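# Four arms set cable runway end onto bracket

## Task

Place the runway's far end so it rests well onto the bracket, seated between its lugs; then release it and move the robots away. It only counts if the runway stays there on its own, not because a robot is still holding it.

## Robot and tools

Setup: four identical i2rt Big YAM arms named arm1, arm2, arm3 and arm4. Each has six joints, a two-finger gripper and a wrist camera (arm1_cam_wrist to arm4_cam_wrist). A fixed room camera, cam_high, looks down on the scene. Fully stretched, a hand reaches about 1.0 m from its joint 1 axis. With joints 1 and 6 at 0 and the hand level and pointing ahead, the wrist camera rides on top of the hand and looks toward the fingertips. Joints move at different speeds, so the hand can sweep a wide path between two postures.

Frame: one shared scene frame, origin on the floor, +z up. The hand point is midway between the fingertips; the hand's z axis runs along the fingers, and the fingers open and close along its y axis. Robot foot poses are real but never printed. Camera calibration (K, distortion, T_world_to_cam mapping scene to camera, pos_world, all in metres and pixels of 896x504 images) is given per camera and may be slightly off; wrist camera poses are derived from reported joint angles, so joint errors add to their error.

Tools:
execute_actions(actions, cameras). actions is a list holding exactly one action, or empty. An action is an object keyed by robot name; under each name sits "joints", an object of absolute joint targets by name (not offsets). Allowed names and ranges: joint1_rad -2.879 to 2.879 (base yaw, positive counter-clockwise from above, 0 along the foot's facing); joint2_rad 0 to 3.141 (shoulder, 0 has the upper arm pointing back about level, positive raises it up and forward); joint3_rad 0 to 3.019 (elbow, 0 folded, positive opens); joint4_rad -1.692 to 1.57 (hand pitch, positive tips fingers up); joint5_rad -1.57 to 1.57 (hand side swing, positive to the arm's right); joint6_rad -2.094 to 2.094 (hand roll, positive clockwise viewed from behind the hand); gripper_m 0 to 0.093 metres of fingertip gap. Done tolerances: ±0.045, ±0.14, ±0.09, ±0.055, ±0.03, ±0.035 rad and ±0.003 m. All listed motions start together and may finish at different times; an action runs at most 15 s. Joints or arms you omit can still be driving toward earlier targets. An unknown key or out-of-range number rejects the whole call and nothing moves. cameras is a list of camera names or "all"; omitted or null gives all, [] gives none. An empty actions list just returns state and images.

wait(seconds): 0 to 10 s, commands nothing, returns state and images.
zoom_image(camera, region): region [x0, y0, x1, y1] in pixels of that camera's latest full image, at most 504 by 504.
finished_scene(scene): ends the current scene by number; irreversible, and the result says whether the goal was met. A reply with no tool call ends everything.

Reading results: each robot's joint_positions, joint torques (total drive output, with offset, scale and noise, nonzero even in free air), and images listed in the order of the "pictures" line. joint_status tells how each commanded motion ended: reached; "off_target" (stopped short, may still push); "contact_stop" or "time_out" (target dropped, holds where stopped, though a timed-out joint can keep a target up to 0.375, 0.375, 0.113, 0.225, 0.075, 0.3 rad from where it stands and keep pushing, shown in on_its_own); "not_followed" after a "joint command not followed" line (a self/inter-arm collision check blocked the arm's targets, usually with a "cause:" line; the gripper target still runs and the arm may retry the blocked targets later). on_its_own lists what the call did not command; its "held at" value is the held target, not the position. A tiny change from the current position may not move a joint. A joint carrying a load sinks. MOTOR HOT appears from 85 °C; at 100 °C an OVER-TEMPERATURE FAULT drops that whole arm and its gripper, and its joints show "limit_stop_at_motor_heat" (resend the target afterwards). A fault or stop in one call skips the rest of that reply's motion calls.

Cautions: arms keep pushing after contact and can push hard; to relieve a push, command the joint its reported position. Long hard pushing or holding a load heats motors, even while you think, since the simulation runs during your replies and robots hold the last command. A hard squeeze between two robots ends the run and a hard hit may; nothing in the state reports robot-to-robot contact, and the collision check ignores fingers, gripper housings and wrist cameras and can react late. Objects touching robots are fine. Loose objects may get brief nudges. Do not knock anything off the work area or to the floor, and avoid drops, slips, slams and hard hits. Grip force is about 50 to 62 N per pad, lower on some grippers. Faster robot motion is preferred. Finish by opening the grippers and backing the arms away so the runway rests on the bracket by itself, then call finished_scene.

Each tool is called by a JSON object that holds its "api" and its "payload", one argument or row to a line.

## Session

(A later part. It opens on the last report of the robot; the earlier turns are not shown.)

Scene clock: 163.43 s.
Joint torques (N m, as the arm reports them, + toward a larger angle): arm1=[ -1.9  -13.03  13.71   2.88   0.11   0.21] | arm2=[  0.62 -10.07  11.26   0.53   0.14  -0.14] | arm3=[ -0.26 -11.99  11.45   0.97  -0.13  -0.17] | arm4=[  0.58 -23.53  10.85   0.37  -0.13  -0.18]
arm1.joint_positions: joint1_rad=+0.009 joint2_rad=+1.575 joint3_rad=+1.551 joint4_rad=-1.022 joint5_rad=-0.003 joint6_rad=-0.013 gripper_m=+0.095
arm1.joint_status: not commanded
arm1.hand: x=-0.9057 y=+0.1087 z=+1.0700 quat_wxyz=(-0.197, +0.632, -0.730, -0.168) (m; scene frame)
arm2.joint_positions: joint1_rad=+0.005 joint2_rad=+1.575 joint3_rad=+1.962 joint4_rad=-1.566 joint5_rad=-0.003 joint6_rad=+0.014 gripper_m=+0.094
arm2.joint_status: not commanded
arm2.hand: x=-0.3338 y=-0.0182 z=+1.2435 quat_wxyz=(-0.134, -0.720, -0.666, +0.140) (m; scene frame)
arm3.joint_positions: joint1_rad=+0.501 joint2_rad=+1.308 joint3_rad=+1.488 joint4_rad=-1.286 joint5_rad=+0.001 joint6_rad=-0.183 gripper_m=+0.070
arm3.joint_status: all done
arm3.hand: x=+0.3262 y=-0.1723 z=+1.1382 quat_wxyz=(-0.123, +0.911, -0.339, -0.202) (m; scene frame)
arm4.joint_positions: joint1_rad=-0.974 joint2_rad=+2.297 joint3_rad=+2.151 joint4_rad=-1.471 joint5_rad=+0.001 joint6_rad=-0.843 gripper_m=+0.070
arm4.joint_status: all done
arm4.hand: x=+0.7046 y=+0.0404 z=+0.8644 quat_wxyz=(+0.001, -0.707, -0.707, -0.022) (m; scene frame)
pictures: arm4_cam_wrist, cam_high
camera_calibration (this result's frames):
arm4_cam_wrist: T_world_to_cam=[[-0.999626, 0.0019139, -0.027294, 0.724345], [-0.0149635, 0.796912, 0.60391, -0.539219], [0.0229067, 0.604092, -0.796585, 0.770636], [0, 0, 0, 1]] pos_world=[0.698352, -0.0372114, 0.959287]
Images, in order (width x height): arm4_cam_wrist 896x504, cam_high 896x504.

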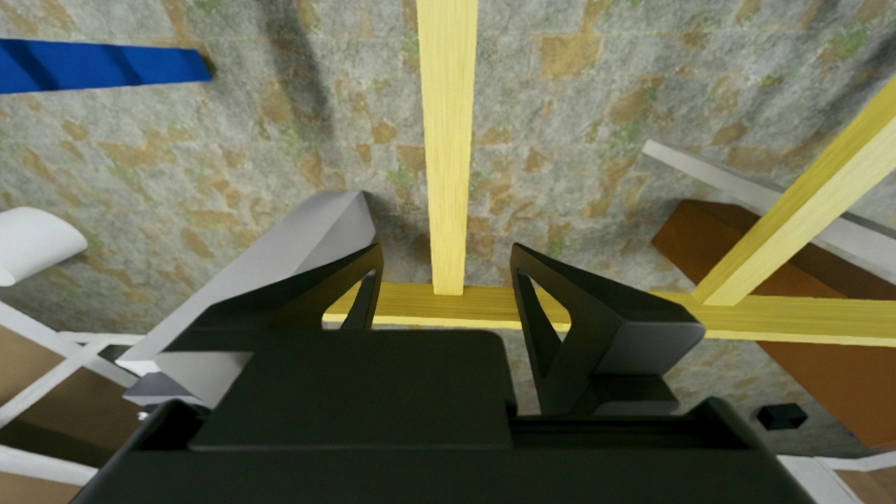

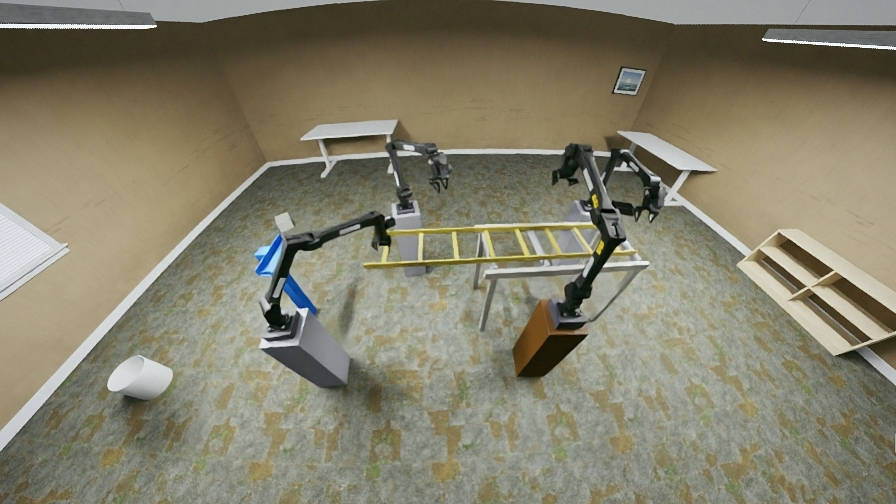

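{"api": "execute_actions", "payload": {
  "actions": [
    {"arm4":{"joints":{"joint1_rad":-0.965,"joint2_rad":2.30,"joint3_rad":1.995,"joint4_rad":-1.24}}}
  ],
  "cameras": []
}}

{"api": "execute_actions", "payload": {
  "actions": [
    {"arm4":{"joints":{"gripper_m":0.0}}}
  ],
  "cameras": ["arm4_cam_wrist"]
}}

Scene clock: 171.40 s.
Joint torques (N m, as the arm reports them, + toward a larger angle): arm1=[ -1.96 -13.    13.71   2.87   0.11   0.2 ] | arm2=[  0.89 -10.06  11.23   0.51   0.17  -0.16] | arm3=[ -0.43 -12.07  11.44   0.98  -0.13  -0.17] | arm4=[  1.13 -21.76   7.54   0.75  -0.14  -0.18]
arm1.joint_positions: joint1_rad=+0.009 joint2_rad=+1.575 joint3_rad=+1.551 joint4_rad=-1.022 joint5_rad=-0.003 joint6_rad=-0.013 gripper_m=+0.095
arm1.joint_status: not commanded
arm1.hand: x=-0.9057 y=+0.1087 z=+1.0700 quat_wxyz=(-0.197, +0.632, -0.730, -0.168) (m; scene frame)
arm2.joint_positions: joint1_rad=+0.005 joint2_rad=+1.575 joint3_rad=+1.962 joint4_rad=-1.566 joint5_rad=-0.003 joint6_rad=+0.014 gripper_m=+0.094
arm2.joint_status: not commanded
arm2.hand: x=-0.3338 y=-0.0182 z=+1.2435 quat_wxyz=(-0.134, -0.720, -0.666, +0.140) (m; scene frame)
arm3.joint_positions: joint1_rad=+0.501 joint2_rad=+1.308 joint3_rad=+1.488 joint4_rad=-1.286 joint5_rad=+0.001 joint6_rad=-0.183 gripper_m=+0.070
arm3.joint_status: not commanded
arm3.hand: x=+0.3262 y=-0.1723 z=+1.1382 quat_wxyz=(-0.123, +0.911, -0.339, -0.202) (m; scene frame)
arm4.joint_positions: joint1_rad=-0.974 joint2_rad=+2.303 joint3_rad=+1.988 joint4_rad=-1.258 joint5_rad=+0.001 joint6_rad=-0.843 gripper_m=+0.070
arm4.joint_status: all done
arm4.hand: x=+0.7063 y=+0.0422 z=+0.7996 quat_wxyz=(+0.003, -0.707, -0.707, +0.000) (m; scene frame)
pictures: none
No camera images: the call's "cameras" was empty. Leave "cameras" out to get every camera's image.

Scene clock: 172.07 s.
Joint torques (N m, as the arm reports them, + toward a larger angle): arm1=[ -1.89 -13.01  13.7    2.87   0.1    0.2 ] | arm2=[ 1.07 -9.9  11.26  0.48  0.17 -0.14] | arm3=[ -0.45 -12.07  11.45   0.98  -0.13  -0.17] | arm4=[  1.18 -21.54   7.51   0.71  -0.19  -0.14]
arm1.joint_positions: joint1_rad=+0.009 joint2_rad=+1.575 joint3_rad=+1.551 joint4_rad=-1.022 joint5_rad=-0.003 joint6_rad=-0.013 gripper_m=+0.095
arm1.joint_status: not commanded
arm1.hand: x=-0.9057 y=+0.1087 z=+1.0700 quat_wxyz=(-0.197, +0.632, -0.730, -0.168) (m; scene frame)
arm2.joint_positions: joint1_rad=+0.005 joint2_rad=+1.575 joint3_rad=+1.962 joint4_rad=-1.566 joint5_rad=-0.003 joint6_rad=+0.014 gripper_m=+0.094
arm2.joint_status: not commanded
arm2.hand: x=-0.3338 y=-0.0182 z=+1.2435 quat_wxyz=(-0.134, -0.720, -0.666, +0.140) (m; scene frame)
arm3.joint_positions: joint1_rad=+0.501 joint2_rad=+1.308 joint3_rad=+1.488 joint4_rad=-1.286 joint5_rad=+0.001 joint6_rad=-0.183 gripper_m=+0.070
arm3.joint_status: not commanded
arm3.hand: x=+0.3262 y=-0.1723 z=+1.1382 quat_wxyz=(-0.123, +0.911, -0.339, -0.202) (m; scene frame)
arm4.joint_positions: joint1_rad=-0.974 joint2_rad=+2.303 joint3_rad=+1.988 joint4_rad=-1.257 joint5_rad=+0.001 joint6_rad=-0.847 gripper_m=+0.024
arm4.joint_status: gripper_m off_target (ended at +0.024, target +0.000)
arm4.hand: x=+0.7059 y=+0.0421 z=+0.7996 quat_wxyz=(+0.003, -0.705, -0.709, +0.000) (m; scene frame)
pictures: arm4_cam_wrist
camera_calibration (this result's frames):
arm4_cam_wrist: T_world_to_cam=[[-0.999971, -0.00281317, 0.00701558, 0.696847], [0.00177919, 0.814476, 0.580195, -0.495038], [-0.00734621, 0.580191, -0.814447, 0.754612], [0, 0, 0, 1]] pos_world=[0.703251, -0.0326615, 0.896921]
Images, in order (width x height): arm4_cam_wrist 896x504.

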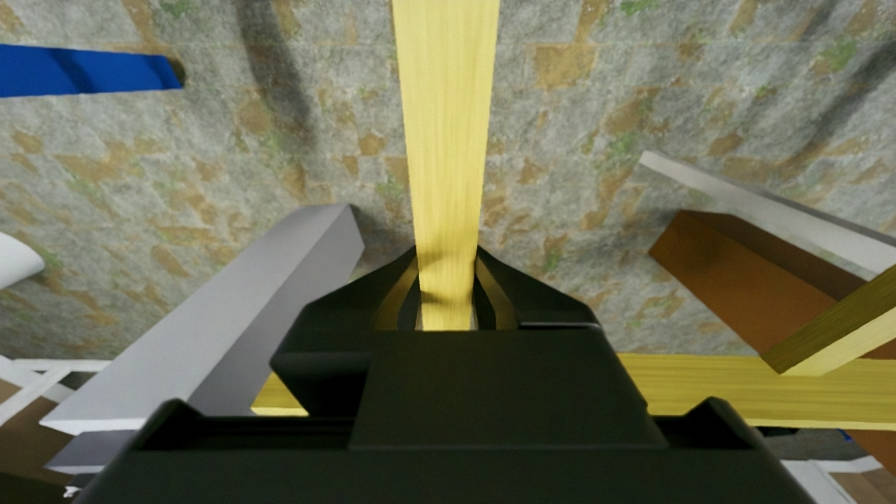

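{"api": "execute_actions", "payload": {
  "actions": [
    {"arm4":{"joints":{"joint1_rad":-0.847,"joint2_rad":2.072,"joint3_rad":1.67,"joint4_rad":-1.125,"joint6_rad":-0.72}}}
  ],
  "cameras": []
}}

{"api": "execute_actions", "payload": {
  "actions": [
    {"arm4":{"joints":{"joint1_rad":-0.679,"joint2_rad":1.89,"joint3_rad":1.41,"joint4_rad":-1.04,"joint6_rad":-0.55}}}
  ],
  "cameras": ["cam_high","arm4_cam_wrist"]
}}

Scene clock: 181.03 s.
Joint torques (N m, as the arm reports them, + toward a larger angle): arm1=[ -1.84 -13.07  13.71   2.9    0.11   0.2 ] | arm2=[ 0.78 -9.61 11.21  0.43  0.13 -0.16] | arm3=[ -0.39 -12.    11.44   0.97  -0.13  -0.17] | arm4=[ -0.45 -21.48   9.13  -0.4   -0.21  -0.28]
arm1.joint_positions: joint1_rad=+0.009 joint2_rad=+1.575 joint3_rad=+1.551 joint4_rad=-1.022 joint5_rad=-0.003 joint6_rad=-0.013 gripper_m=+0.095
arm1.joint_status: not commanded
arm1.hand: x=-0.9057 y=+0.1087 z=+1.0700 quat_wxyz=(-0.197, +0.632, -0.730, -0.168) (m; scene frame)
arm2.joint_positions: joint1_rad=+0.005 joint2_rad=+1.575 joint3_rad=+1.962 joint4_rad=-1.566 joint5_rad=-0.003 joint6_rad=+0.014 gripper_m=+0.094
arm2.joint_status: not commanded
arm2.hand: x=-0.3338 y=-0.0182 z=+1.2435 quat_wxyz=(-0.134, -0.720, -0.666, +0.140) (m; scene frame)
arm3.joint_positions: joint1_rad=+0.501 joint2_rad=+1.308 joint3_rad=+1.488 joint4_rad=-1.286 joint5_rad=+0.001 joint6_rad=-0.183 gripper_m=+0.070
arm3.joint_status: not commanded
arm3.hand: x=+0.3262 y=-0.1723 z=+1.1382 quat_wxyz=(-0.123, +0.911, -0.339, -0.202) (m; scene frame)
arm4.joint_positions: joint1_rad=-0.831 joint2_rad=+2.108 joint3_rad=+1.635 joint4_rad=-1.111 joint5_rad=+0.003 joint6_rad=-0.699 gripper_m=+0.024
arm4.joint_status: all done
arm4.hand: x=+0.8260 y=+0.0331 z=+0.7975 quat_wxyz=(+0.004, -0.707, -0.707, -0.006) (m; scene frame)
pictures: none
No camera images: the call's "cameras" was empty. Leave "cameras" out to get every camera's image.

Scene clock: 182.67 s.
Joint torques (N m, as the arm reports them, + toward a larger angle): arm1=[ -1.88 -13.03  13.71   2.87   0.11   0.2 ] | arm2=[  0.54 -10.25  11.26   0.48   0.17  -0.13] | arm3=[ -0.41 -11.98  11.45   0.99  -0.13  -0.17] | arm4=[  0.25 -21.46   9.54  -0.68  -0.44  -0.03]
arm1.joint_positions: joint1_rad=+0.009 joint2_rad=+1.575 joint3_rad=+1.551 joint4_rad=-1.022 joint5_rad=-0.003 joint6_rad=-0.013 gripper_m=+0.095
arm1.joint_status: not commanded
arm1.hand: x=-0.9057 y=+0.1087 z=+1.0700 quat_wxyz=(-0.197, +0.632, -0.730, -0.168) (m; scene frame)
arm2.joint_positions: joint1_rad=+0.005 joint2_rad=+1.575 joint3_rad=+1.962 joint4_rad=-1.566 joint5_rad=-0.003 joint6_rad=+0.014 gripper_m=+0.094
arm2.joint_status: not commanded
arm2.hand: x=-0.3338 y=-0.0182 z=+1.2435 quat_wxyz=(-0.134, -0.720, -0.666, +0.140) (m; scene frame)
arm3.joint_positions: joint1_rad=+0.501 joint2_rad=+1.308 joint3_rad=+1.488 joint4_rad=-1.286 joint5_rad=+0.001 joint6_rad=-0.183 gripper_m=+0.070
arm3.joint_status: not commanded
arm3.hand: x=+0.3262 y=-0.1723 z=+1.1382 quat_wxyz=(-0.123, +0.911, -0.339, -0.202) (m; scene frame)
arm4.joint_positions: joint1_rad=-0.675 joint2_rad=+1.957 joint3_rad=+1.363 joint4_rad=-1.020 joint5_rad=+0.008 joint6_rad=-0.555 gripper_m=+0.024
arm4.joint_status: all done
arm4.hand: x=+0.9424 y=+0.0445 z=+0.7924 quat_wxyz=(+0.011, -0.703, -0.711, -0.019) (m; scene frame)
pictures: arm4_cam_wrist, cam_high
camera_calibration (this result's frames):
arm4_cam_wrist: T_world_to_cam=[[-0.999918, -0.00880968, -0.00932233, 0.946615], [-0.0126719, 0.79099, 0.611698, -0.503553], [0.00198501, 0.611766, -0.791036, 0.720318], [0, 0, 0, 1]] pos_world=[0.938726, -0.0340218, 0.886645]
Images, in order (width x height): arm4_cam_wrist 896x504, cam_high 896x504.

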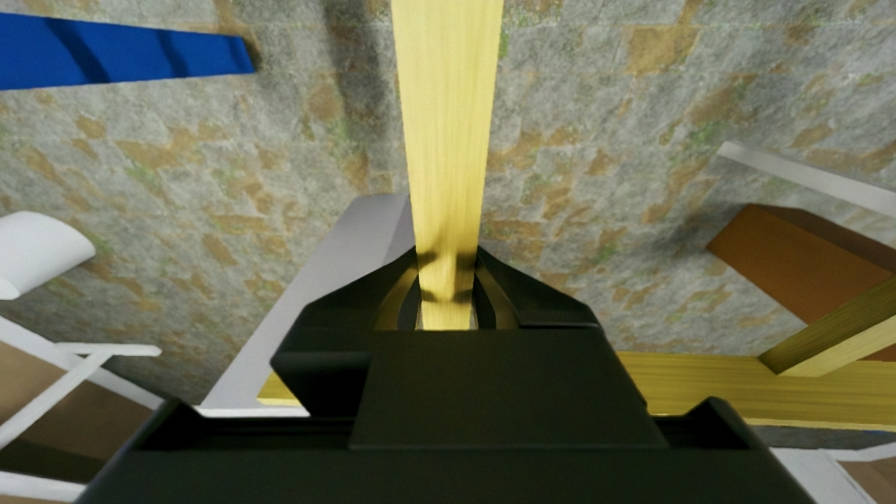

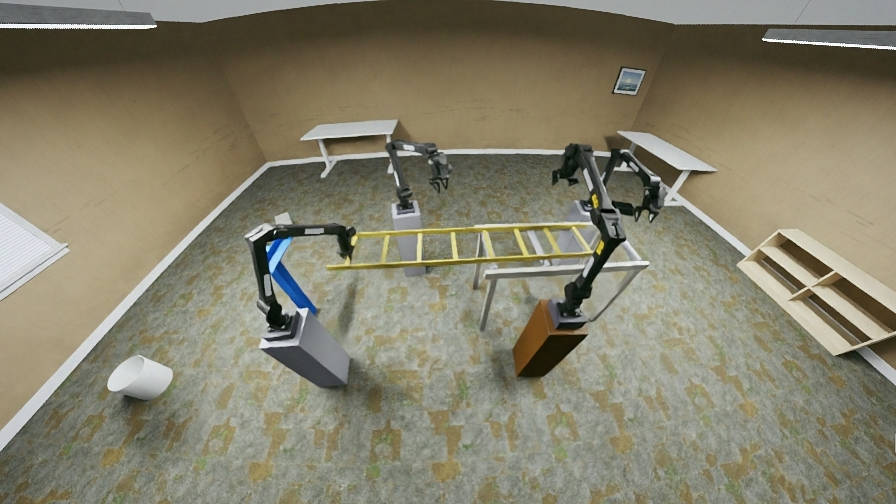

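{"api": "execute_actions", "payload": {
  "actions": [
    {"arm4":{"joints":{"joint1_rad":-0.429,"joint2_rad":1.69,"joint3_rad":1.22,"joint4_rad":-0.97,"joint6_rad":-0.30}}}
  ],
  "cameras": []
}}

{"api": "execute_actions", "payload": {
  "actions": [
    {"arm4":{"joints":{"joint1_rad":-0.121,"joint2_rad":1.63,"joint3_rad":1.15,"joint4_rad":-0.95,"joint6_rad":0.0}}}
  ],
  "cameras": ["cam_high","arm4_cam_wrist","arm3_cam_wrist"]
}}

Scene clock: 189.20 s.
Joint torques (N m, as the arm reports them, + toward a larger angle): arm1=[ -1.9  -13.06  13.71   2.89   0.11   0.2 ] | arm2=[ 0.54 -9.81 11.26  0.59  0.14 -0.14] | arm3=[ -0.45 -12.05  11.45   0.98  -0.13  -0.17] | arm4=[  1.13 -23.86  10.59  -0.77  -0.33   0.18]
arm1.joint_positions: joint1_rad=+0.009 joint2_rad=+1.575 joint3_rad=+1.551 joint4_rad=-1.022 joint5_rad=-0.003 joint6_rad=-0.013 gripper_m=+0.095
arm1.joint_status: not commanded
arm1.hand: x=-0.9057 y=+0.1087 z=+1.0700 quat_wxyz=(-0.197, +0.632, -0.730, -0.168) (m; scene frame)
arm2.joint_positions: joint1_rad=+0.005 joint2_rad=+1.575 joint3_rad=+1.962 joint4_rad=-1.566 joint5_rad=-0.003 joint6_rad=+0.014 gripper_m=+0.094
arm2.joint_status: not commanded
arm2.hand: x=-0.3338 y=-0.0182 z=+1.2435 quat_wxyz=(-0.134, -0.720, -0.666, +0.140) (m; scene frame)
arm3.joint_positions: joint1_rad=+0.501 joint2_rad=+1.308 joint3_rad=+1.488 joint4_rad=-1.286 joint5_rad=+0.001 joint6_rad=-0.183 gripper_m=+0.070
arm3.joint_status: not commanded
arm3.hand: x=+0.3262 y=-0.1723 z=+1.1382 quat_wxyz=(-0.123, +0.911, -0.339, -0.202) (m; scene frame)
arm4.joint_positions: joint1_rad=-0.437 joint2_rad=+1.817 joint3_rad=+1.155 joint4_rad=-0.946 joint5_rad=+0.006 joint6_rad=-0.324 gripper_m=+0.024
arm4.joint_status: all done
arm4.hand: x=+1.0765 y=+0.0504 z=+0.7960 quat_wxyz=(+0.014, -0.701, -0.713, -0.015) (m; scene frame)
pictures: none
No camera images: the call's "cameras" was empty. Leave "cameras" out to get every camera's image.

Scene clock: 191.43 s.
Joint torques (N m, as the arm reports them, + toward a larger angle): arm1=[ -1.9  -13.03  13.72   2.88   0.11   0.2 ] | arm2=[ 0.87 -9.97 11.31  0.53  0.16 -0.15] | arm3=[ -0.39 -12.02  11.44   0.99  -0.13  -0.17] | arm4=[  1.13 -24.9    9.54  -0.76   0.04   0.09]
arm1.joint_positions: joint1_rad=+0.009 joint2_rad=+1.575 joint3_rad=+1.551 joint4_rad=-1.022 joint5_rad=-0.003 joint6_rad=-0.013 gripper_m=+0.095
arm1.joint_status: not commanded
arm1.hand: x=-0.9057 y=+0.1087 z=+1.0700 quat_wxyz=(-0.197, +0.632, -0.730, -0.168) (m; scene frame)
arm2.joint_positions: joint1_rad=+0.005 joint2_rad=+1.575 joint3_rad=+1.962 joint4_rad=-1.566 joint5_rad=-0.003 joint6_rad=+0.014 gripper_m=+0.094
arm2.joint_status: not commanded
arm2.hand: x=-0.3338 y=-0.0182 z=+1.2435 quat_wxyz=(-0.134, -0.720, -0.666, +0.140) (m; scene frame)
arm3.joint_positions: joint1_rad=+0.501 joint2_rad=+1.308 joint3_rad=+1.488 joint4_rad=-1.286 joint5_rad=+0.001 joint6_rad=-0.183 gripper_m=+0.070
arm3.joint_status: not commanded
arm3.hand: x=+0.3262 y=-0.1723 z=+1.1382 quat_wxyz=(-0.123, +0.911, -0.339, -0.202) (m; scene frame)
arm4.joint_positions: joint1_rad=-0.129 joint2_rad=+1.777 joint3_rad=+1.097 joint4_rad=-0.926 joint5_rad=-0.002 joint6_rad=-0.015 gripper_m=+0.024
arm4.joint_status: joint2_rad time_out (moved -0.039 of -0.187); the others done
arm4.on_its_own: joint2_rad reads +1.777 and still pushes toward +1.630 since a time_out
arm4.hand: x=+1.2210 y=+0.0456 z=+0.7960 quat_wxyz=(+0.014, -0.701, -0.713, -0.012) (m; scene frame)
pictures: arm3_cam_wrist, arm4_cam_wrist, cam_high
camera_calibration (this result's frames):
arm3_cam_wrist: T_world_to_cam=[[0.670147, 0.737448, 0.0841058, -0.188266], [0.725876, -0.674816, 0.13314, -0.49722], [0.15494, -0.0281732, -0.987522, 1.18892], [0, 0, 0, 1]] pos_world=[0.302875, -0.1632, 1.25611]
arm4_cam_wrist: T_world_to_cam=[[-0.999885, -0.0146266, 0.00401993, 1.2148], [-0.00918193, 0.794545, 0.607136, -0.503866], [-0.0120744, 0.607029, -0.794588, 0.742138], [0, 0, 0, 1]] pos_world=[1.21899, -0.0323872, 0.890726]
Images, in order (width x height): arm3_cam_wrist 896x504, arm4_cam_wrist 896x504, cam_high 896x504.

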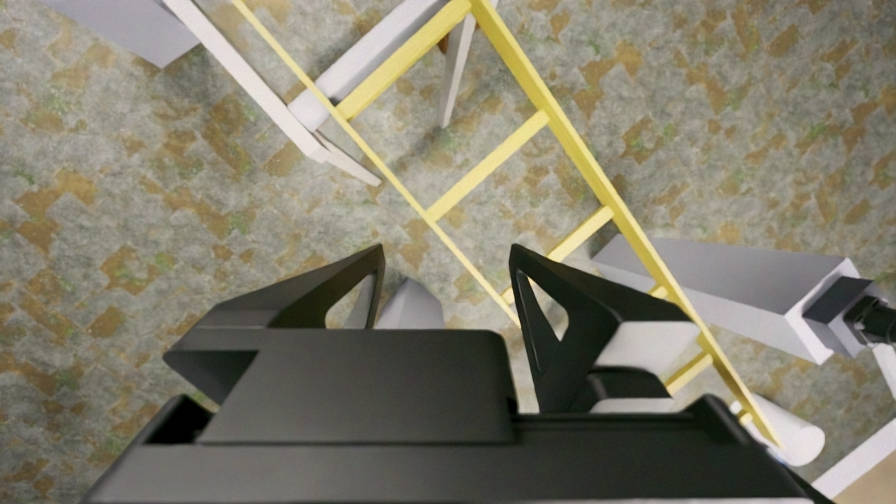

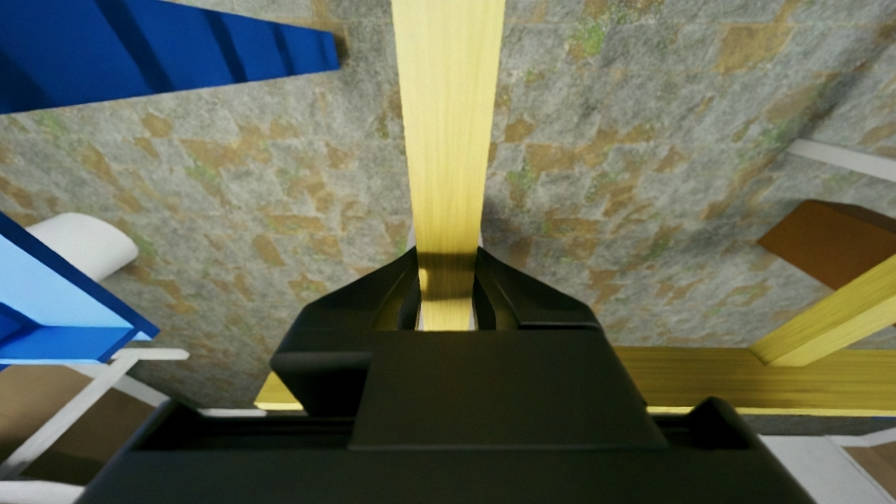

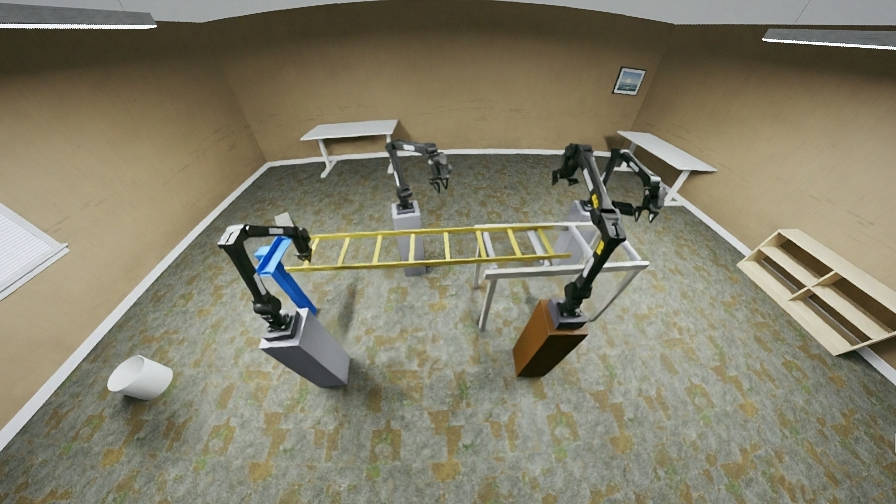

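{"api": "execute_actions", "payload": {
  "actions": [
    {"arm3":{"joints":{"joint1_rad":-1.25,"joint6_rad":0}}}
  ],
  "cameras": []
}}

{"api": "execute_actions", "payload": {
  "actions": [
    {"arm3":{"joints":{"joint2_rad":2.0,"joint3_rad":2.33,"joint4_rad":-1.3}}}
  ],
  "cameras": ["arm3_cam_wrist"]
}}

Scene clock: 206.33 s.
Joint torques (N m, as the arm reports them, + toward a larger angle): arm1=[ -1.89 -13.08  13.71   2.89   0.11   0.2 ] | arm2=[ 0.37 -9.8  11.24  0.54  0.16 -0.13] | arm3=[ -0.51 -12.23  11.43   0.95  -0.12  -0.06] | arm4=[  1.1  -24.87   9.51  -0.78   0.04   0.09]
arm1.joint_positions: joint1_rad=+0.009 joint2_rad=+1.575 joint3_rad=+1.551 joint4_rad=-1.022 joint5_rad=-0.003 joint6_rad=-0.013 gripper_m=+0.095
arm1.joint_status: not commanded
arm1.hand: x=-0.9057 y=+0.1087 z=+1.0700 quat_wxyz=(-0.197, +0.632, -0.730, -0.168) (m; scene frame)
arm2.joint_positions: joint1_rad=+0.005 joint2_rad=+1.575 joint3_rad=+1.962 joint4_rad=-1.566 joint5_rad=-0.003 joint6_rad=+0.014 gripper_m=+0.094
arm2.joint_status: not commanded
arm2.hand: x=-0.3338 y=-0.0182 z=+1.2435 quat_wxyz=(-0.134, -0.720, -0.666, +0.140) (m; scene frame)
arm3.joint_positions: joint1_rad=-1.253 joint2_rad=+1.308 joint3_rad=+1.488 joint4_rad=-1.286 joint5_rad=+0.001 joint6_rad=-0.007 gripper_m=+0.070
arm3.joint_status: all done
arm3.hand: x=+1.0414 y=-0.3202 z=+1.1322 quat_wxyz=(-0.222, +0.239, -0.943, -0.060) (m; scene frame)
arm4.joint_positions: joint1_rad=-0.129 joint2_rad=+1.777 joint3_rad=+1.097 joint4_rad=-0.926 joint5_rad=-0.002 joint6_rad=-0.015 gripper_m=+0.024
arm4.joint_status: not commanded
arm4.on_its_own: joint2_rad reads +1.777 and still pushes toward +1.630 since a time_out
arm4.hand: x=+1.2210 y=+0.0456 z=+0.7960 quat_wxyz=(+0.014, -0.701, -0.713, -0.012) (m; scene frame)
pictures: none
No camera images: the call's "cameras" was empty. Leave "cameras" out to get every camera's image.

Scene clock: 207.97 s.
Joint torques (N m, as the arm reports them, + toward a larger angle): arm1=[ -1.9  -13.03  13.72   2.88   0.11   0.21] | arm2=[  0.45 -10.02  11.3    0.46   0.15  -0.15] | arm3=[  0.15 -22.79  15.04   1.28  -0.12  -0.06] | arm4=[  1.13 -24.92   9.53  -0.79   0.04   0.09]
arm1.joint_positions: joint1_rad=+0.009 joint2_rad=+1.575 joint3_rad=+1.551 joint4_rad=-1.022 joint5_rad=-0.003 joint6_rad=-0.013 gripper_m=+0.095
arm1.joint_status: not commanded
arm1.hand: x=-0.9057 y=+0.1087 z=+1.0700 quat_wxyz=(-0.197, +0.632, -0.730, -0.168) (m; scene frame)
arm2.joint_positions: joint1_rad=+0.005 joint2_rad=+1.575 joint3_rad=+1.962 joint4_rad=-1.566 joint5_rad=-0.003 joint6_rad=+0.014 gripper_m=+0.094
arm2.joint_status: not commanded
arm2.hand: x=-0.3338 y=-0.0182 z=+1.2435 quat_wxyz=(-0.134, -0.720, -0.666, +0.140) (m; scene frame)
arm3.joint_positions: joint1_rad=-1.253 joint2_rad=+2.001 joint3_rad=+2.274 joint4_rad=-1.292 joint5_rad=+0.001 joint6_rad=-0.007 gripper_m=+0.070
arm3.joint_status: all done
arm3.hand: x=+1.2732 y=-0.1959 z=+1.1097 quat_wxyz=(-0.263, +0.236, -0.933, -0.070) (m; scene frame)
arm4.joint_positions: joint1_rad=-0.129 joint2_rad=+1.777 joint3_rad=+1.097 joint4_rad=-0.926 joint5_rad=-0.002 joint6_rad=-0.015 gripper_m=+0.024
arm4.joint_status: not commanded
arm4.on_its_own: joint2_rad reads +1.777 and still pushes toward +1.630 since a time_out
arm4.hand: x=+1.2210 y=+0.0456 z=+0.7960 quat_wxyz=(+0.014, -0.701, -0.713, -0.012) (m; scene frame)
pictures: arm3_cam_wrist
camera_calibration (this result's frames):
arm3_cam_wrist: T_world_to_cam=[[0.474184, -0.880366, -0.0102772, -0.765797], [-0.878942, -0.47403, 0.0525116, 0.975295], [-0.0511012, -0.0158671, -0.998567, 1.29041], [0, 0, 0, 1]] pos_world=[1.2863, -0.191388, 1.22947]
Images, in order (width x height): arm3_cam_wrist 896x504.

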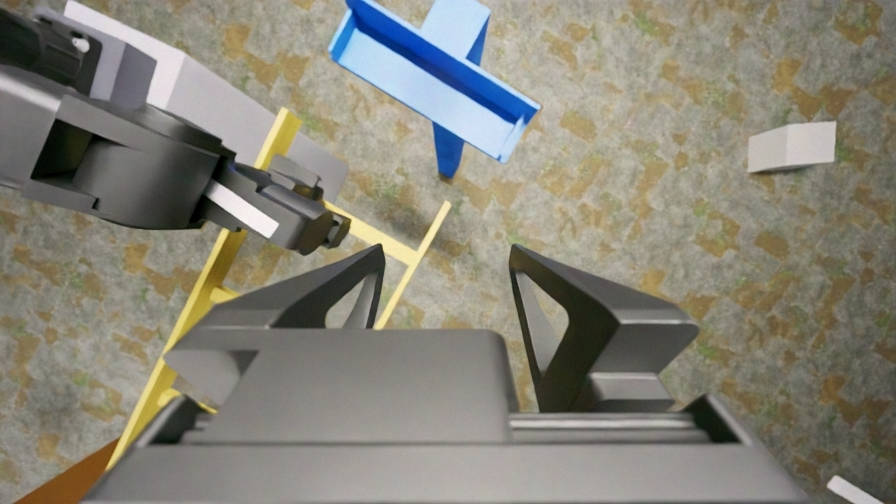

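{"api": "zoom_image", "payload": {
  "camera": "arm3_cam_wrist",
  "region": [250, 0, 570, 260]
}}

Region (250, 0, 570, 260) of arm3_cam_wrist's 896x504 image, scaled by 1.575, with more detail than that image has; it fills the top 410 rows of this view, and the rest is white.

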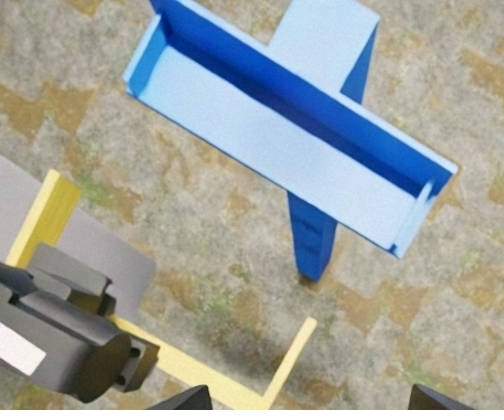

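{"api": "execute_actions", "payload": {
  "actions": [
    {"arm4":{"joints":{"joint1_rad":-0.027,"joint2_rad":1.58,"joint3_rad":1.26,"joint4_rad":-0.99,"joint6_rad":0.1}}}
  ],
  "cameras": ["arm3_cam_wrist","arm4_cam_wrist"]
}}

Scene clock: 230.27 s.
Joint torques (N m, as the arm reports them, + toward a larger angle): arm1=[ -1.86 -13.03  13.71   2.88   0.11   0.2 ] | arm2=[ 0.6  -9.72 11.26  0.44  0.14 -0.17] | arm3=[  0.16 -22.67  15.25   1.35  -0.12  -0.05] | arm4=[  0.06 -28.83  14.07  -1.61   0.28  -0.02]
arm1.joint_positions: joint1_rad=+0.009 joint2_rad=+1.575 joint3_rad=+1.551 joint4_rad=-1.022 joint5_rad=-0.003 joint6_rad=-0.013 gripper_m=+0.095
arm1.joint_status: not commanded
arm1.hand: x=-0.9057 y=+0.1087 z=+1.0700 quat_wxyz=(-0.197, +0.632, -0.730, -0.168) (m; scene frame)
arm2.joint_positions: joint1_rad=+0.005 joint2_rad=+1.575 joint3_rad=+1.962 joint4_rad=-1.566 joint5_rad=-0.003 joint6_rad=+0.014 gripper_m=+0.094
arm2.joint_status: not commanded
arm2.hand: x=-0.3338 y=-0.0182 z=+1.2435 quat_wxyz=(-0.134, -0.720, -0.666, +0.140) (m; scene frame)
arm3.joint_positions: joint1_rad=-1.253 joint2_rad=+2.001 joint3_rad=+2.274 joint4_rad=-1.292 joint5_rad=+0.001 joint6_rad=-0.007 gripper_m=+0.070
arm3.joint_status: not commanded
arm3.hand: x=+1.2732 y=-0.1959 z=+1.1097 quat_wxyz=(-0.263, +0.236, -0.933, -0.070) (m; scene frame)
arm4.joint_positions: joint1_rad=-0.019 joint2_rad=+1.774 joint3_rad=+1.105 joint4_rad=-0.942 joint5_rad=-0.008 joint6_rad=+0.096 gripper_m=+0.024
arm4.joint_status: joint2_rad time_out (moved -0.003 of -0.197); joint3_rad time_out (moved +0.008 of +0.163); the others done
arm4.on_its_own: joint2_rad reads +1.774 and still pushes toward +1.580 since a time_out; joint3_rad reads +1.105 and still pushes toward +1.218 since a time_out
arm4.hand: x=+1.2718 y=+0.0482 z=+0.7995 quat_wxyz=(+0.015, -0.701, -0.713, -0.015) (m; scene frame)
pictures: arm3_cam_wrist, arm4_cam_wrist
camera_calibration (this result's frames):
arm3_cam_wrist: T_world_to_cam=[[0.474184, -0.880366, -0.0102772, -0.765797], [-0.878942, -0.47403, 0.0525116, 0.975295], [-0.0511012, -0.0158671, -0.998567, 1.29041], [0, 0, 0, 1]] pos_world=[1.2863, -0.191388, 1.22947]
arm4_cam_wrist: T_world_to_cam=[[-0.999902, -0.0137199, 0.00268167, 1.26671], [-0.00921557, 0.791161, 0.611538, -0.510969], [-0.0105119, 0.611454, -0.79121, 0.739104], [0, 0, 0, 1]] pos_world=[1.26965, -0.0302905, 0.893867]
Images, in order (width x height): arm3_cam_wrist 896x504, arm4_cam_wrist 896x504.

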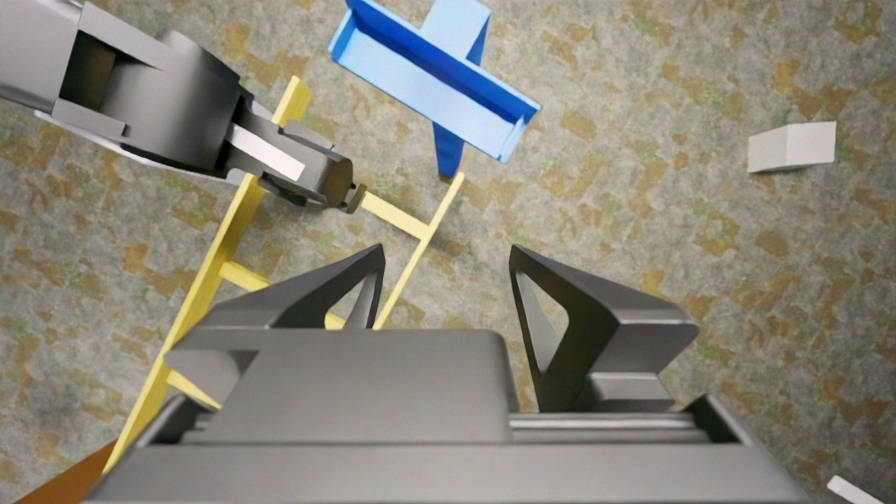

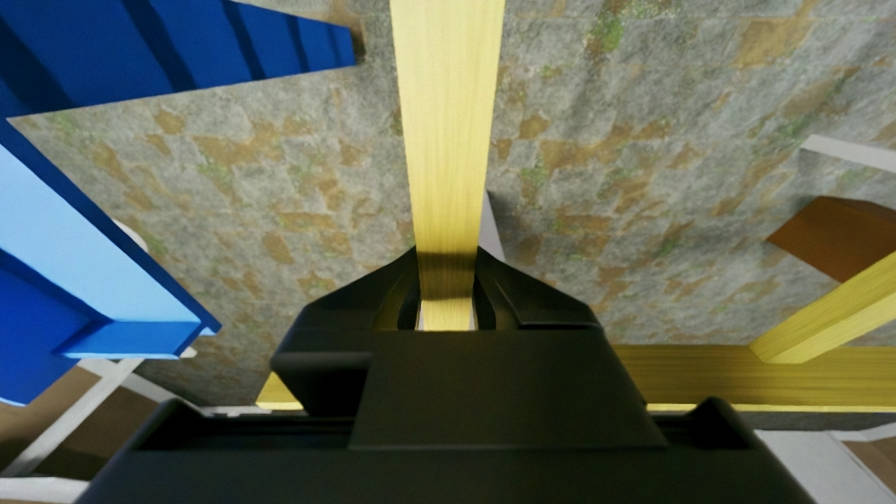

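{"api": "execute_actions", "payload": {
  "actions": [
    {"arm3":{"joints":{"joint1_rad":-0.862,"joint2_rad":1.69,"joint3_rad":1.302,"joint4_rad":-1.17,"joint6_rad":0.885}}}
  ],
  "cameras": ["arm3_cam_wrist"]
}}

Scene clock: 238.27 s.
Joint torques (N m, as the arm reports them, + toward a larger angle): arm1=[ -1.89 -13.04  13.73   2.89   0.1    0.2 ] | arm2=[ 0.13 -9.93 11.2   0.49  0.13 -0.15] | arm3=[  0.28 -16.9    8.62   1.03   0.15  -0.03] | arm4=[ -0.02 -28.73  14.06  -1.6    0.29  -0.02]
arm1.joint_positions: joint1_rad=+0.009 joint2_rad=+1.575 joint3_rad=+1.551 joint4_rad=-1.022 joint5_rad=-0.003 joint6_rad=-0.013 gripper_m=+0.095
arm1.joint_status: not commanded
arm1.hand: x=-0.9057 y=+0.1087 z=+1.0700 quat_wxyz=(-0.197, +0.632, -0.730, -0.168) (m; scene frame)
arm2.joint_positions: joint1_rad=+0.005 joint2_rad=+1.575 joint3_rad=+1.962 joint4_rad=-1.566 joint5_rad=-0.003 joint6_rad=+0.014 gripper_m=+0.094
arm2.joint_status: not commanded
arm2.hand: x=-0.3338 y=-0.0182 z=+1.2435 quat_wxyz=(-0.134, -0.720, -0.666, +0.140) (m; scene frame)
arm3.joint_positions: joint1_rad=-0.869 joint2_rad=+1.694 joint3_rad=+1.304 joint4_rad=-1.176 joint5_rad=-0.002 joint6_rad=+0.876 gripper_m=+0.070
arm3.joint_status: all done
arm3.hand: x=+0.9348 y=-0.1646 z=+0.8792 quat_wxyz=(+0.002, +0.000, -1.000, -0.008) (m; scene frame)
arm4.joint_positions: joint1_rad=-0.019 joint2_rad=+1.774 joint3_rad=+1.105 joint4_rad=-0.942 joint5_rad=-0.008 joint6_rad=+0.096 gripper_m=+0.024
arm4.joint_status: not commanded
arm4.on_its_own: joint2_rad reads +1.774 and still pushes toward +1.580 since a time_out; joint3_rad reads +1.105 and still pushes toward +1.218 since a time_out
arm4.hand: x=+1.2718 y=+0.0482 z=+0.7995 quat_wxyz=(+0.015, -0.701, -0.713, -0.015) (m; scene frame)
pictures: arm3_cam_wrist
camera_calibration (this result's frames):
arm3_cam_wrist: T_world_to_cam=[[-0.00465907, -0.999845, -0.0169514, -0.146391], [-0.820582, -0.00586545, 0.571499, 0.27102], [-0.57151, 0.0165727, -0.820428, 1.37861], [0, 0, 0, 1]] pos_world=[1.0096, -0.167626, 0.973685]
Images, in order (width x height): arm3_cam_wrist 896x504.

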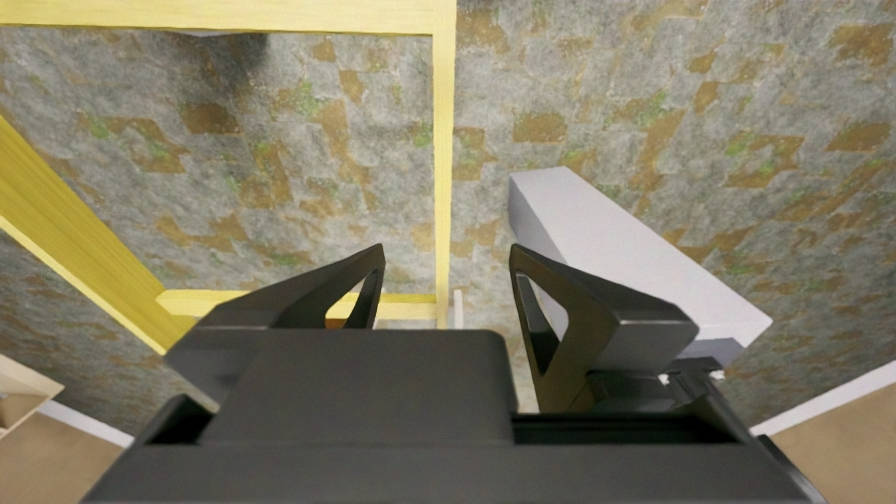

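{"api": "execute_actions", "payload": {
  "actions": [
    {"arm3":{"joints":{"joint2_rad":1.795,"joint3_rad":1.2,"joint4_rad":-0.965}}}
  ],
  "cameras": []
}}

{"api": "execute_actions", "payload": {
  "actions": [
    {"arm3":{"joints":{"gripper_m":0}}}
  ],
  "cameras": ["arm3_cam_wrist"]
}}

Scene clock: 241.53 s.
Joint torques (N m, as the arm reports them, + toward a larger angle): arm1=[ -1.92 -12.99  13.73   2.89   0.1    0.2 ] | arm2=[ 0.74 -9.59 11.19  0.42  0.15 -0.13] | arm3=[  0.33 -17.6    8.06   1.41   0.15  -0.04] | arm4=[  0.   -28.69  14.05  -1.59   0.28  -0.02]
arm1.joint_positions: joint1_rad=+0.009 joint2_rad=+1.575 joint3_rad=+1.551 joint4_rad=-1.022 joint5_rad=-0.003 joint6_rad=-0.013 gripper_m=+0.095
arm1.joint_status: not commanded
arm1.hand: x=-0.9057 y=+0.1087 z=+1.0700 quat_wxyz=(-0.197, +0.632, -0.730, -0.168) (m; scene frame)
arm2.joint_positions: joint1_rad=+0.005 joint2_rad=+1.575 joint3_rad=+1.962 joint4_rad=-1.566 joint5_rad=-0.003 joint6_rad=+0.014 gripper_m=+0.094
arm2.joint_status: not commanded
arm2.hand: x=-0.3338 y=-0.0182 z=+1.2435 quat_wxyz=(-0.134, -0.720, -0.666, +0.140) (m; scene frame)
arm3.joint_positions: joint1_rad=-0.869 joint2_rad=+1.804 joint3_rad=+1.200 joint4_rad=-0.980 joint5_rad=-0.002 joint6_rad=+0.877 gripper_m=+0.070
arm3.joint_status: all done
arm3.hand: x=+0.9318 y=-0.1667 z=+0.7924 quat_wxyz=(+0.008, -0.001, -1.000, -0.001) (m; scene frame)
arm4.joint_positions: joint1_rad=-0.019 joint2_rad=+1.774 joint3_rad=+1.105 joint4_rad=-0.942 joint5_rad=-0.008 joint6_rad=+0.096 gripper_m=+0.024
arm4.joint_status: not commanded
arm4.on_its_own: joint2_rad reads +1.774 and still pushes toward +1.580 since a time_out; joint3_rad reads +1.105 and still pushes toward +1.218 since a time_out
arm4.hand: x=+1.2718 y=+0.0482 z=+0.7995 quat_wxyz=(+0.015, -0.701, -0.713, -0.015) (m; scene frame)
pictures: none
No camera images: the call's "cameras" was empty. Leave "cameras" out to get every camera's image.

Scene clock: 242.20 s.
Joint torques (N m, as the arm reports them, + toward a larger angle): arm1=[ -1.92 -13.    13.72   2.89   0.1    0.2 ] | arm2=[ 0.65 -9.92 11.29  0.48  0.13 -0.13] | arm3=[ -0.31 -17.42   8.2    0.72   0.39  -0.2 ] | arm4=[  0.11 -28.55  14.    -1.52   0.26  -0.01]
arm1.joint_positions: joint1_rad=+0.009 joint2_rad=+1.575 joint3_rad=+1.551 joint4_rad=-1.022 joint5_rad=-0.003 joint6_rad=-0.013 gripper_m=+0.095
arm1.joint_status: not commanded
arm1.hand: x=-0.9057 y=+0.1087 z=+1.0700 quat_wxyz=(-0.197, +0.632, -0.730, -0.168) (m; scene frame)
arm2.joint_positions: joint1_rad=+0.005 joint2_rad=+1.575 joint3_rad=+1.962 joint4_rad=-1.566 joint5_rad=-0.003 joint6_rad=+0.014 gripper_m=+0.094
arm2.joint_status: not commanded
arm2.hand: x=-0.3338 y=-0.0182 z=+1.2435 quat_wxyz=(-0.134, -0.720, -0.666, +0.140) (m; scene frame)
arm3.joint_positions: joint1_rad=-0.862 joint2_rad=+1.803 joint3_rad=+1.200 joint4_rad=-0.965 joint5_rad=-0.008 joint6_rad=+0.894 gripper_m=+0.009
arm3.joint_status: gripper_m off_target (ended at +0.009, target +0.000)
arm3.hand: x=+0.9312 y=-0.1612 z=+0.7932 quat_wxyz=(+0.005, -0.006, -1.000, -0.009) (m; scene frame)
arm4.joint_positions: joint1_rad=-0.020 joint2_rad=+1.771 joint3_rad=+1.106 joint4_rad=-0.942 joint5_rad=-0.007 joint6_rad=+0.096 gripper_m=+0.024
arm4.joint_status: not commanded
arm4.on_its_own: joint2_rad reads +1.771 and still pushes toward +1.580 since a time_out; joint3_rad reads +1.106 and still pushes toward +1.218 since a time_out
arm4.hand: x=+1.2716 y=+0.0476 z=+0.8011 quat_wxyz=(+0.014, -0.701, -0.713, -0.013) (m; scene frame)
pictures: arm3_cam_wrist
camera_calibration (this result's frames):
arm3_cam_wrist: T_world_to_cam=[[-0.0161321, -0.999695, -0.0186829, -0.132391], [-0.817099, 0.00241173, 0.576493, 0.311315], [-0.576272, 0.0245658, -0.816889, 1.30886], [0, 0, 0, 1]] pos_world=[1.0065, -0.165254, 0.887246]
Images, in order (width x height): arm3_cam_wrist 896x504.

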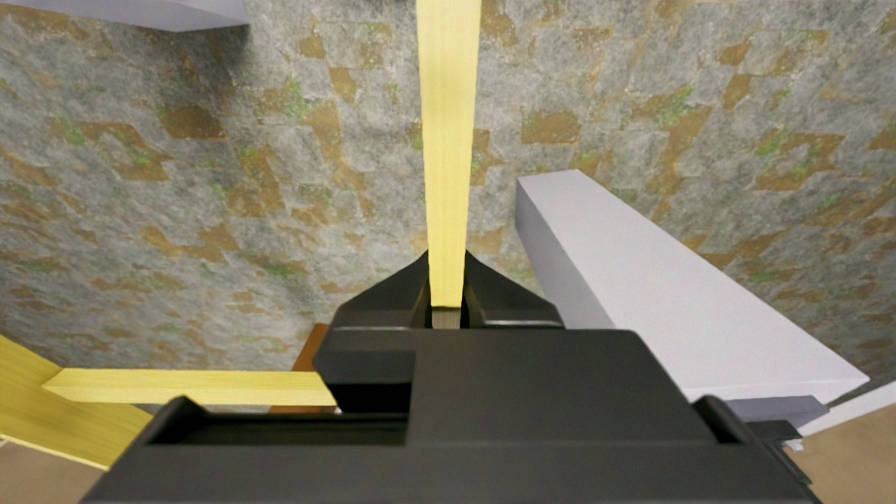

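{"api": "execute_actions", "payload": {
  "actions": [
    {"arm3":{"joints":{"joint1_rad":-0.877,"joint2_rad":1.67,"joint3_rad":1.26,"joint4_rad":-1.0}},"arm4":{"joints":{"joint2_rad":1.64,"joint3_rad":1.23,"joint4_rad":-0.98}}}
  ],
  "cameras": ["arm4_cam_wrist","cam_high"]
}}

Scene clock: 250.67 s.
Joint torques (N m, as the arm reports them, + toward a larger angle): arm1=[ -1.93 -13.01  13.72   2.88   0.11   0.2 ] | arm2=[  0.44 -10.14  11.34   0.52   0.15  -0.16] | arm3=[ -0.88 -26.56  13.46   0.05   0.28  -0.19] | arm4=[  0.17 -23.22  13.97  -0.9    0.28  -0.02]
arm1.joint_positions: joint1_rad=+0.009 joint2_rad=+1.575 joint3_rad=+1.551 joint4_rad=-1.022 joint5_rad=-0.003 joint6_rad=-0.013 gripper_m=+0.095
arm1.joint_status: not commanded
arm1.hand: x=-0.9057 y=+0.1087 z=+1.0700 quat_wxyz=(-0.197, +0.632, -0.730, -0.168) (m; scene frame)
arm2.joint_positions: joint1_rad=+0.005 joint2_rad=+1.575 joint3_rad=+1.962 joint4_rad=-1.566 joint5_rad=-0.003 joint6_rad=+0.014 gripper_m=+0.094
arm2.joint_status: not commanded
arm2.hand: x=-0.3338 y=-0.0182 z=+1.2435 quat_wxyz=(-0.134, -0.720, -0.666, +0.140) (m; scene frame)
arm3.joint_positions: joint1_rad=-0.866 joint2_rad=+1.781 joint3_rad=+1.200 joint4_rad=-0.983 joint5_rad=-0.005 joint6_rad=+0.894 gripper_m=+0.009
arm3.joint_status: all done
arm3.hand: x=+0.9316 y=-0.1646 z=+0.8033 quat_wxyz=(+0.003, -0.008, -1.000, -0.009) (m; scene frame)
arm4.joint_positions: joint1_rad=-0.022 joint2_rad=+1.765 joint3_rad=+1.121 joint4_rad=-0.951 joint5_rad=-0.007 joint6_rad=+0.096 gripper_m=+0.024
arm4.joint_status: joint3_rad time_out (moved +0.015 of +0.124); the others done
arm4.on_its_own: joint3_rad reads +1.121 and still pushes toward +1.230 since a time_out
arm4.hand: x=+1.2715 y=+0.0420 z=+0.8081 quat_wxyz=(+0.010, -0.702, -0.712, -0.010) (m; scene frame)
pictures: arm4_cam_wrist, cam_high
camera_calibration (this result's frames):
arm4_cam_wrist: T_world_to_cam=[[-0.999928, -0.0118534, 0.00159198, 1.26704], [-0.0085305, 0.800164, 0.599721, -0.503007], [-0.00838257, 0.599665, -0.800207, 0.754701], [0, 0, 0, 1]] pos_world=[1.26899, -0.035061, 0.903564]
Images, in order (width x height): arm4_cam_wrist 896x504, cam_high 896x504.

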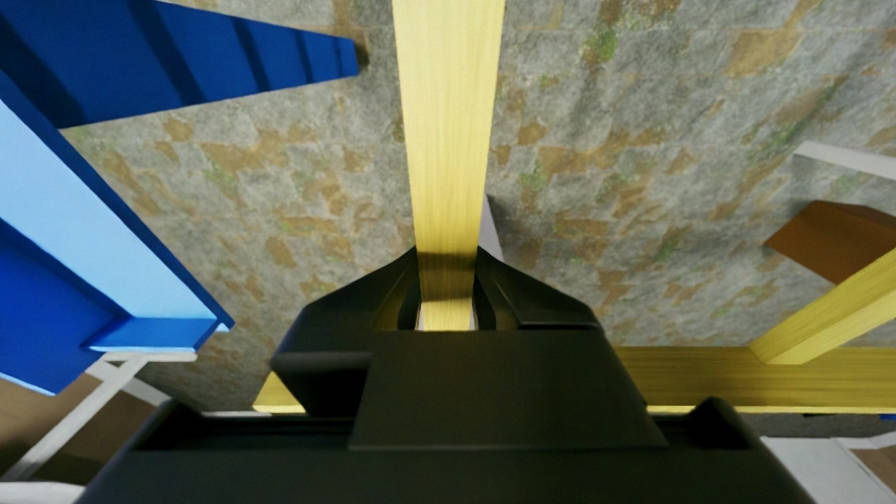

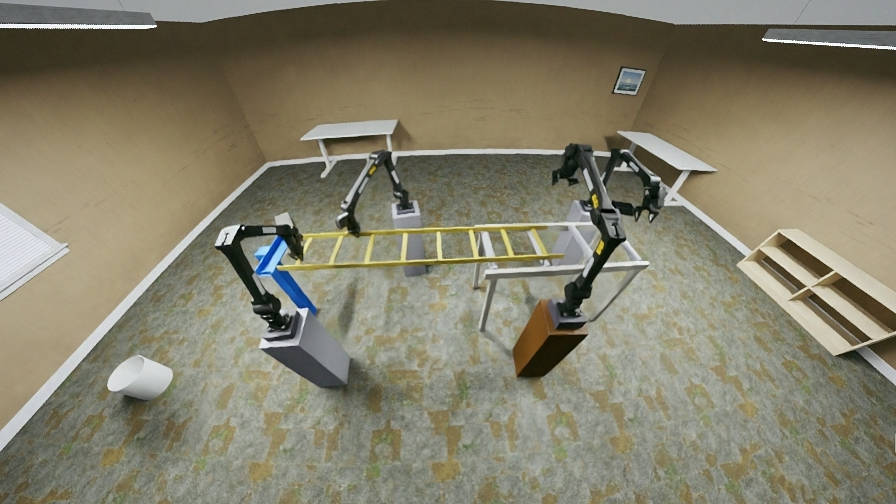

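{"api": "execute_actions", "payload": {
  "actions": [
    {"arm3":{"joints":{"joint1_rad":-0.90,"joint2_rad":1.59,"joint3_rad":1.25,"joint4_rad":-1.03}},"arm4":{"joints":{"joint2_rad":1.66,"joint3_rad":1.26,"joint4_rad":-0.95}}}
  ],
  "cameras": ["arm4_cam_wrist"]
}}

Scene clock: 260.90 s.
Joint torques (N m, as the arm reports them, + toward a larger angle): arm1=[ -1.96 -13.01  13.7    2.88   0.1    0.2 ] | arm2=[  0.45 -10.03  11.21   0.5    0.15  -0.14] | arm3=[ -0.96 -29.28  13.82   0.32   0.05  -0.15] | arm4=[  0.2  -21.18  13.27   0.2    0.69  -0.14]
arm1.joint_positions: joint1_rad=+0.009 joint2_rad=+1.575 joint3_rad=+1.551 joint4_rad=-1.022 joint5_rad=-0.003 joint6_rad=-0.013 gripper_m=+0.095
arm1.joint_status: not commanded
arm1.hand: x=-0.9057 y=+0.1087 z=+1.0700 quat_wxyz=(-0.197, +0.632, -0.730, -0.168) (m; scene frame)
arm2.joint_positions: joint1_rad=+0.005 joint2_rad=+1.575 joint3_rad=+1.962 joint4_rad=-1.566 joint5_rad=-0.003 joint6_rad=+0.014 gripper_m=+0.094
arm2.joint_status: not commanded
arm2.hand: x=-0.3338 y=-0.0182 z=+1.2435 quat_wxyz=(-0.134, -0.720, -0.666, +0.140) (m; scene frame)
arm3.joint_positions: joint1_rad=-0.889 joint2_rad=+1.736 joint3_rad=+1.187 joint4_rad=-1.020 joint5_rad=+0.000 joint6_rad=+0.889 gripper_m=+0.009
arm3.joint_status: joint2_rad time_out (moved -0.045 of -0.191); the others done
arm3.on_its_own: joint2_rad reads +1.736 and still pushes toward +1.590 since a time_out
arm3.hand: x=+0.9336 y=-0.1806 z=+0.8196 quat_wxyz=(+0.003, -0.017, -1.000, -0.006) (m; scene frame)
arm4.joint_positions: joint1_rad=-0.022 joint2_rad=+1.758 joint3_rad=+1.165 joint4_rad=-0.951 joint5_rad=-0.017 joint6_rad=+0.107 gripper_m=+0.024
arm4.joint_status: joint3_rad time_out (moved +0.044 of +0.139); the others done
arm4.on_its_own: joint3_rad reads +1.165 and still pushes toward +1.260 since a time_out
arm4.hand: x=+1.2755 y=+0.0210 z=+0.8249 quat_wxyz=(-0.013, -0.706, -0.708, +0.002) (m; scene frame)
pictures: arm4_cam_wrist
camera_calibration (this result's frames):
arm4_cam_wrist: T_world_to_cam=[[-0.999913, -0.001256, -0.0131419, 1.28272], [-0.00838992, 0.829044, 0.55912, -0.463549], [0.010193, 0.559181, -0.828983, 0.781726], [0, 0, 0, 1]] pos_world=[1.27075, -0.0512132, 0.924074]
Images, in order (width x height): arm4_cam_wrist 896x504.

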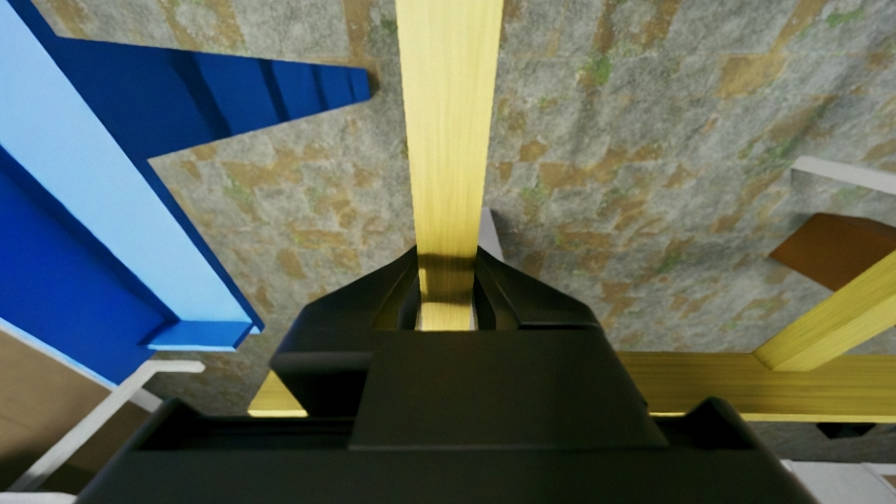

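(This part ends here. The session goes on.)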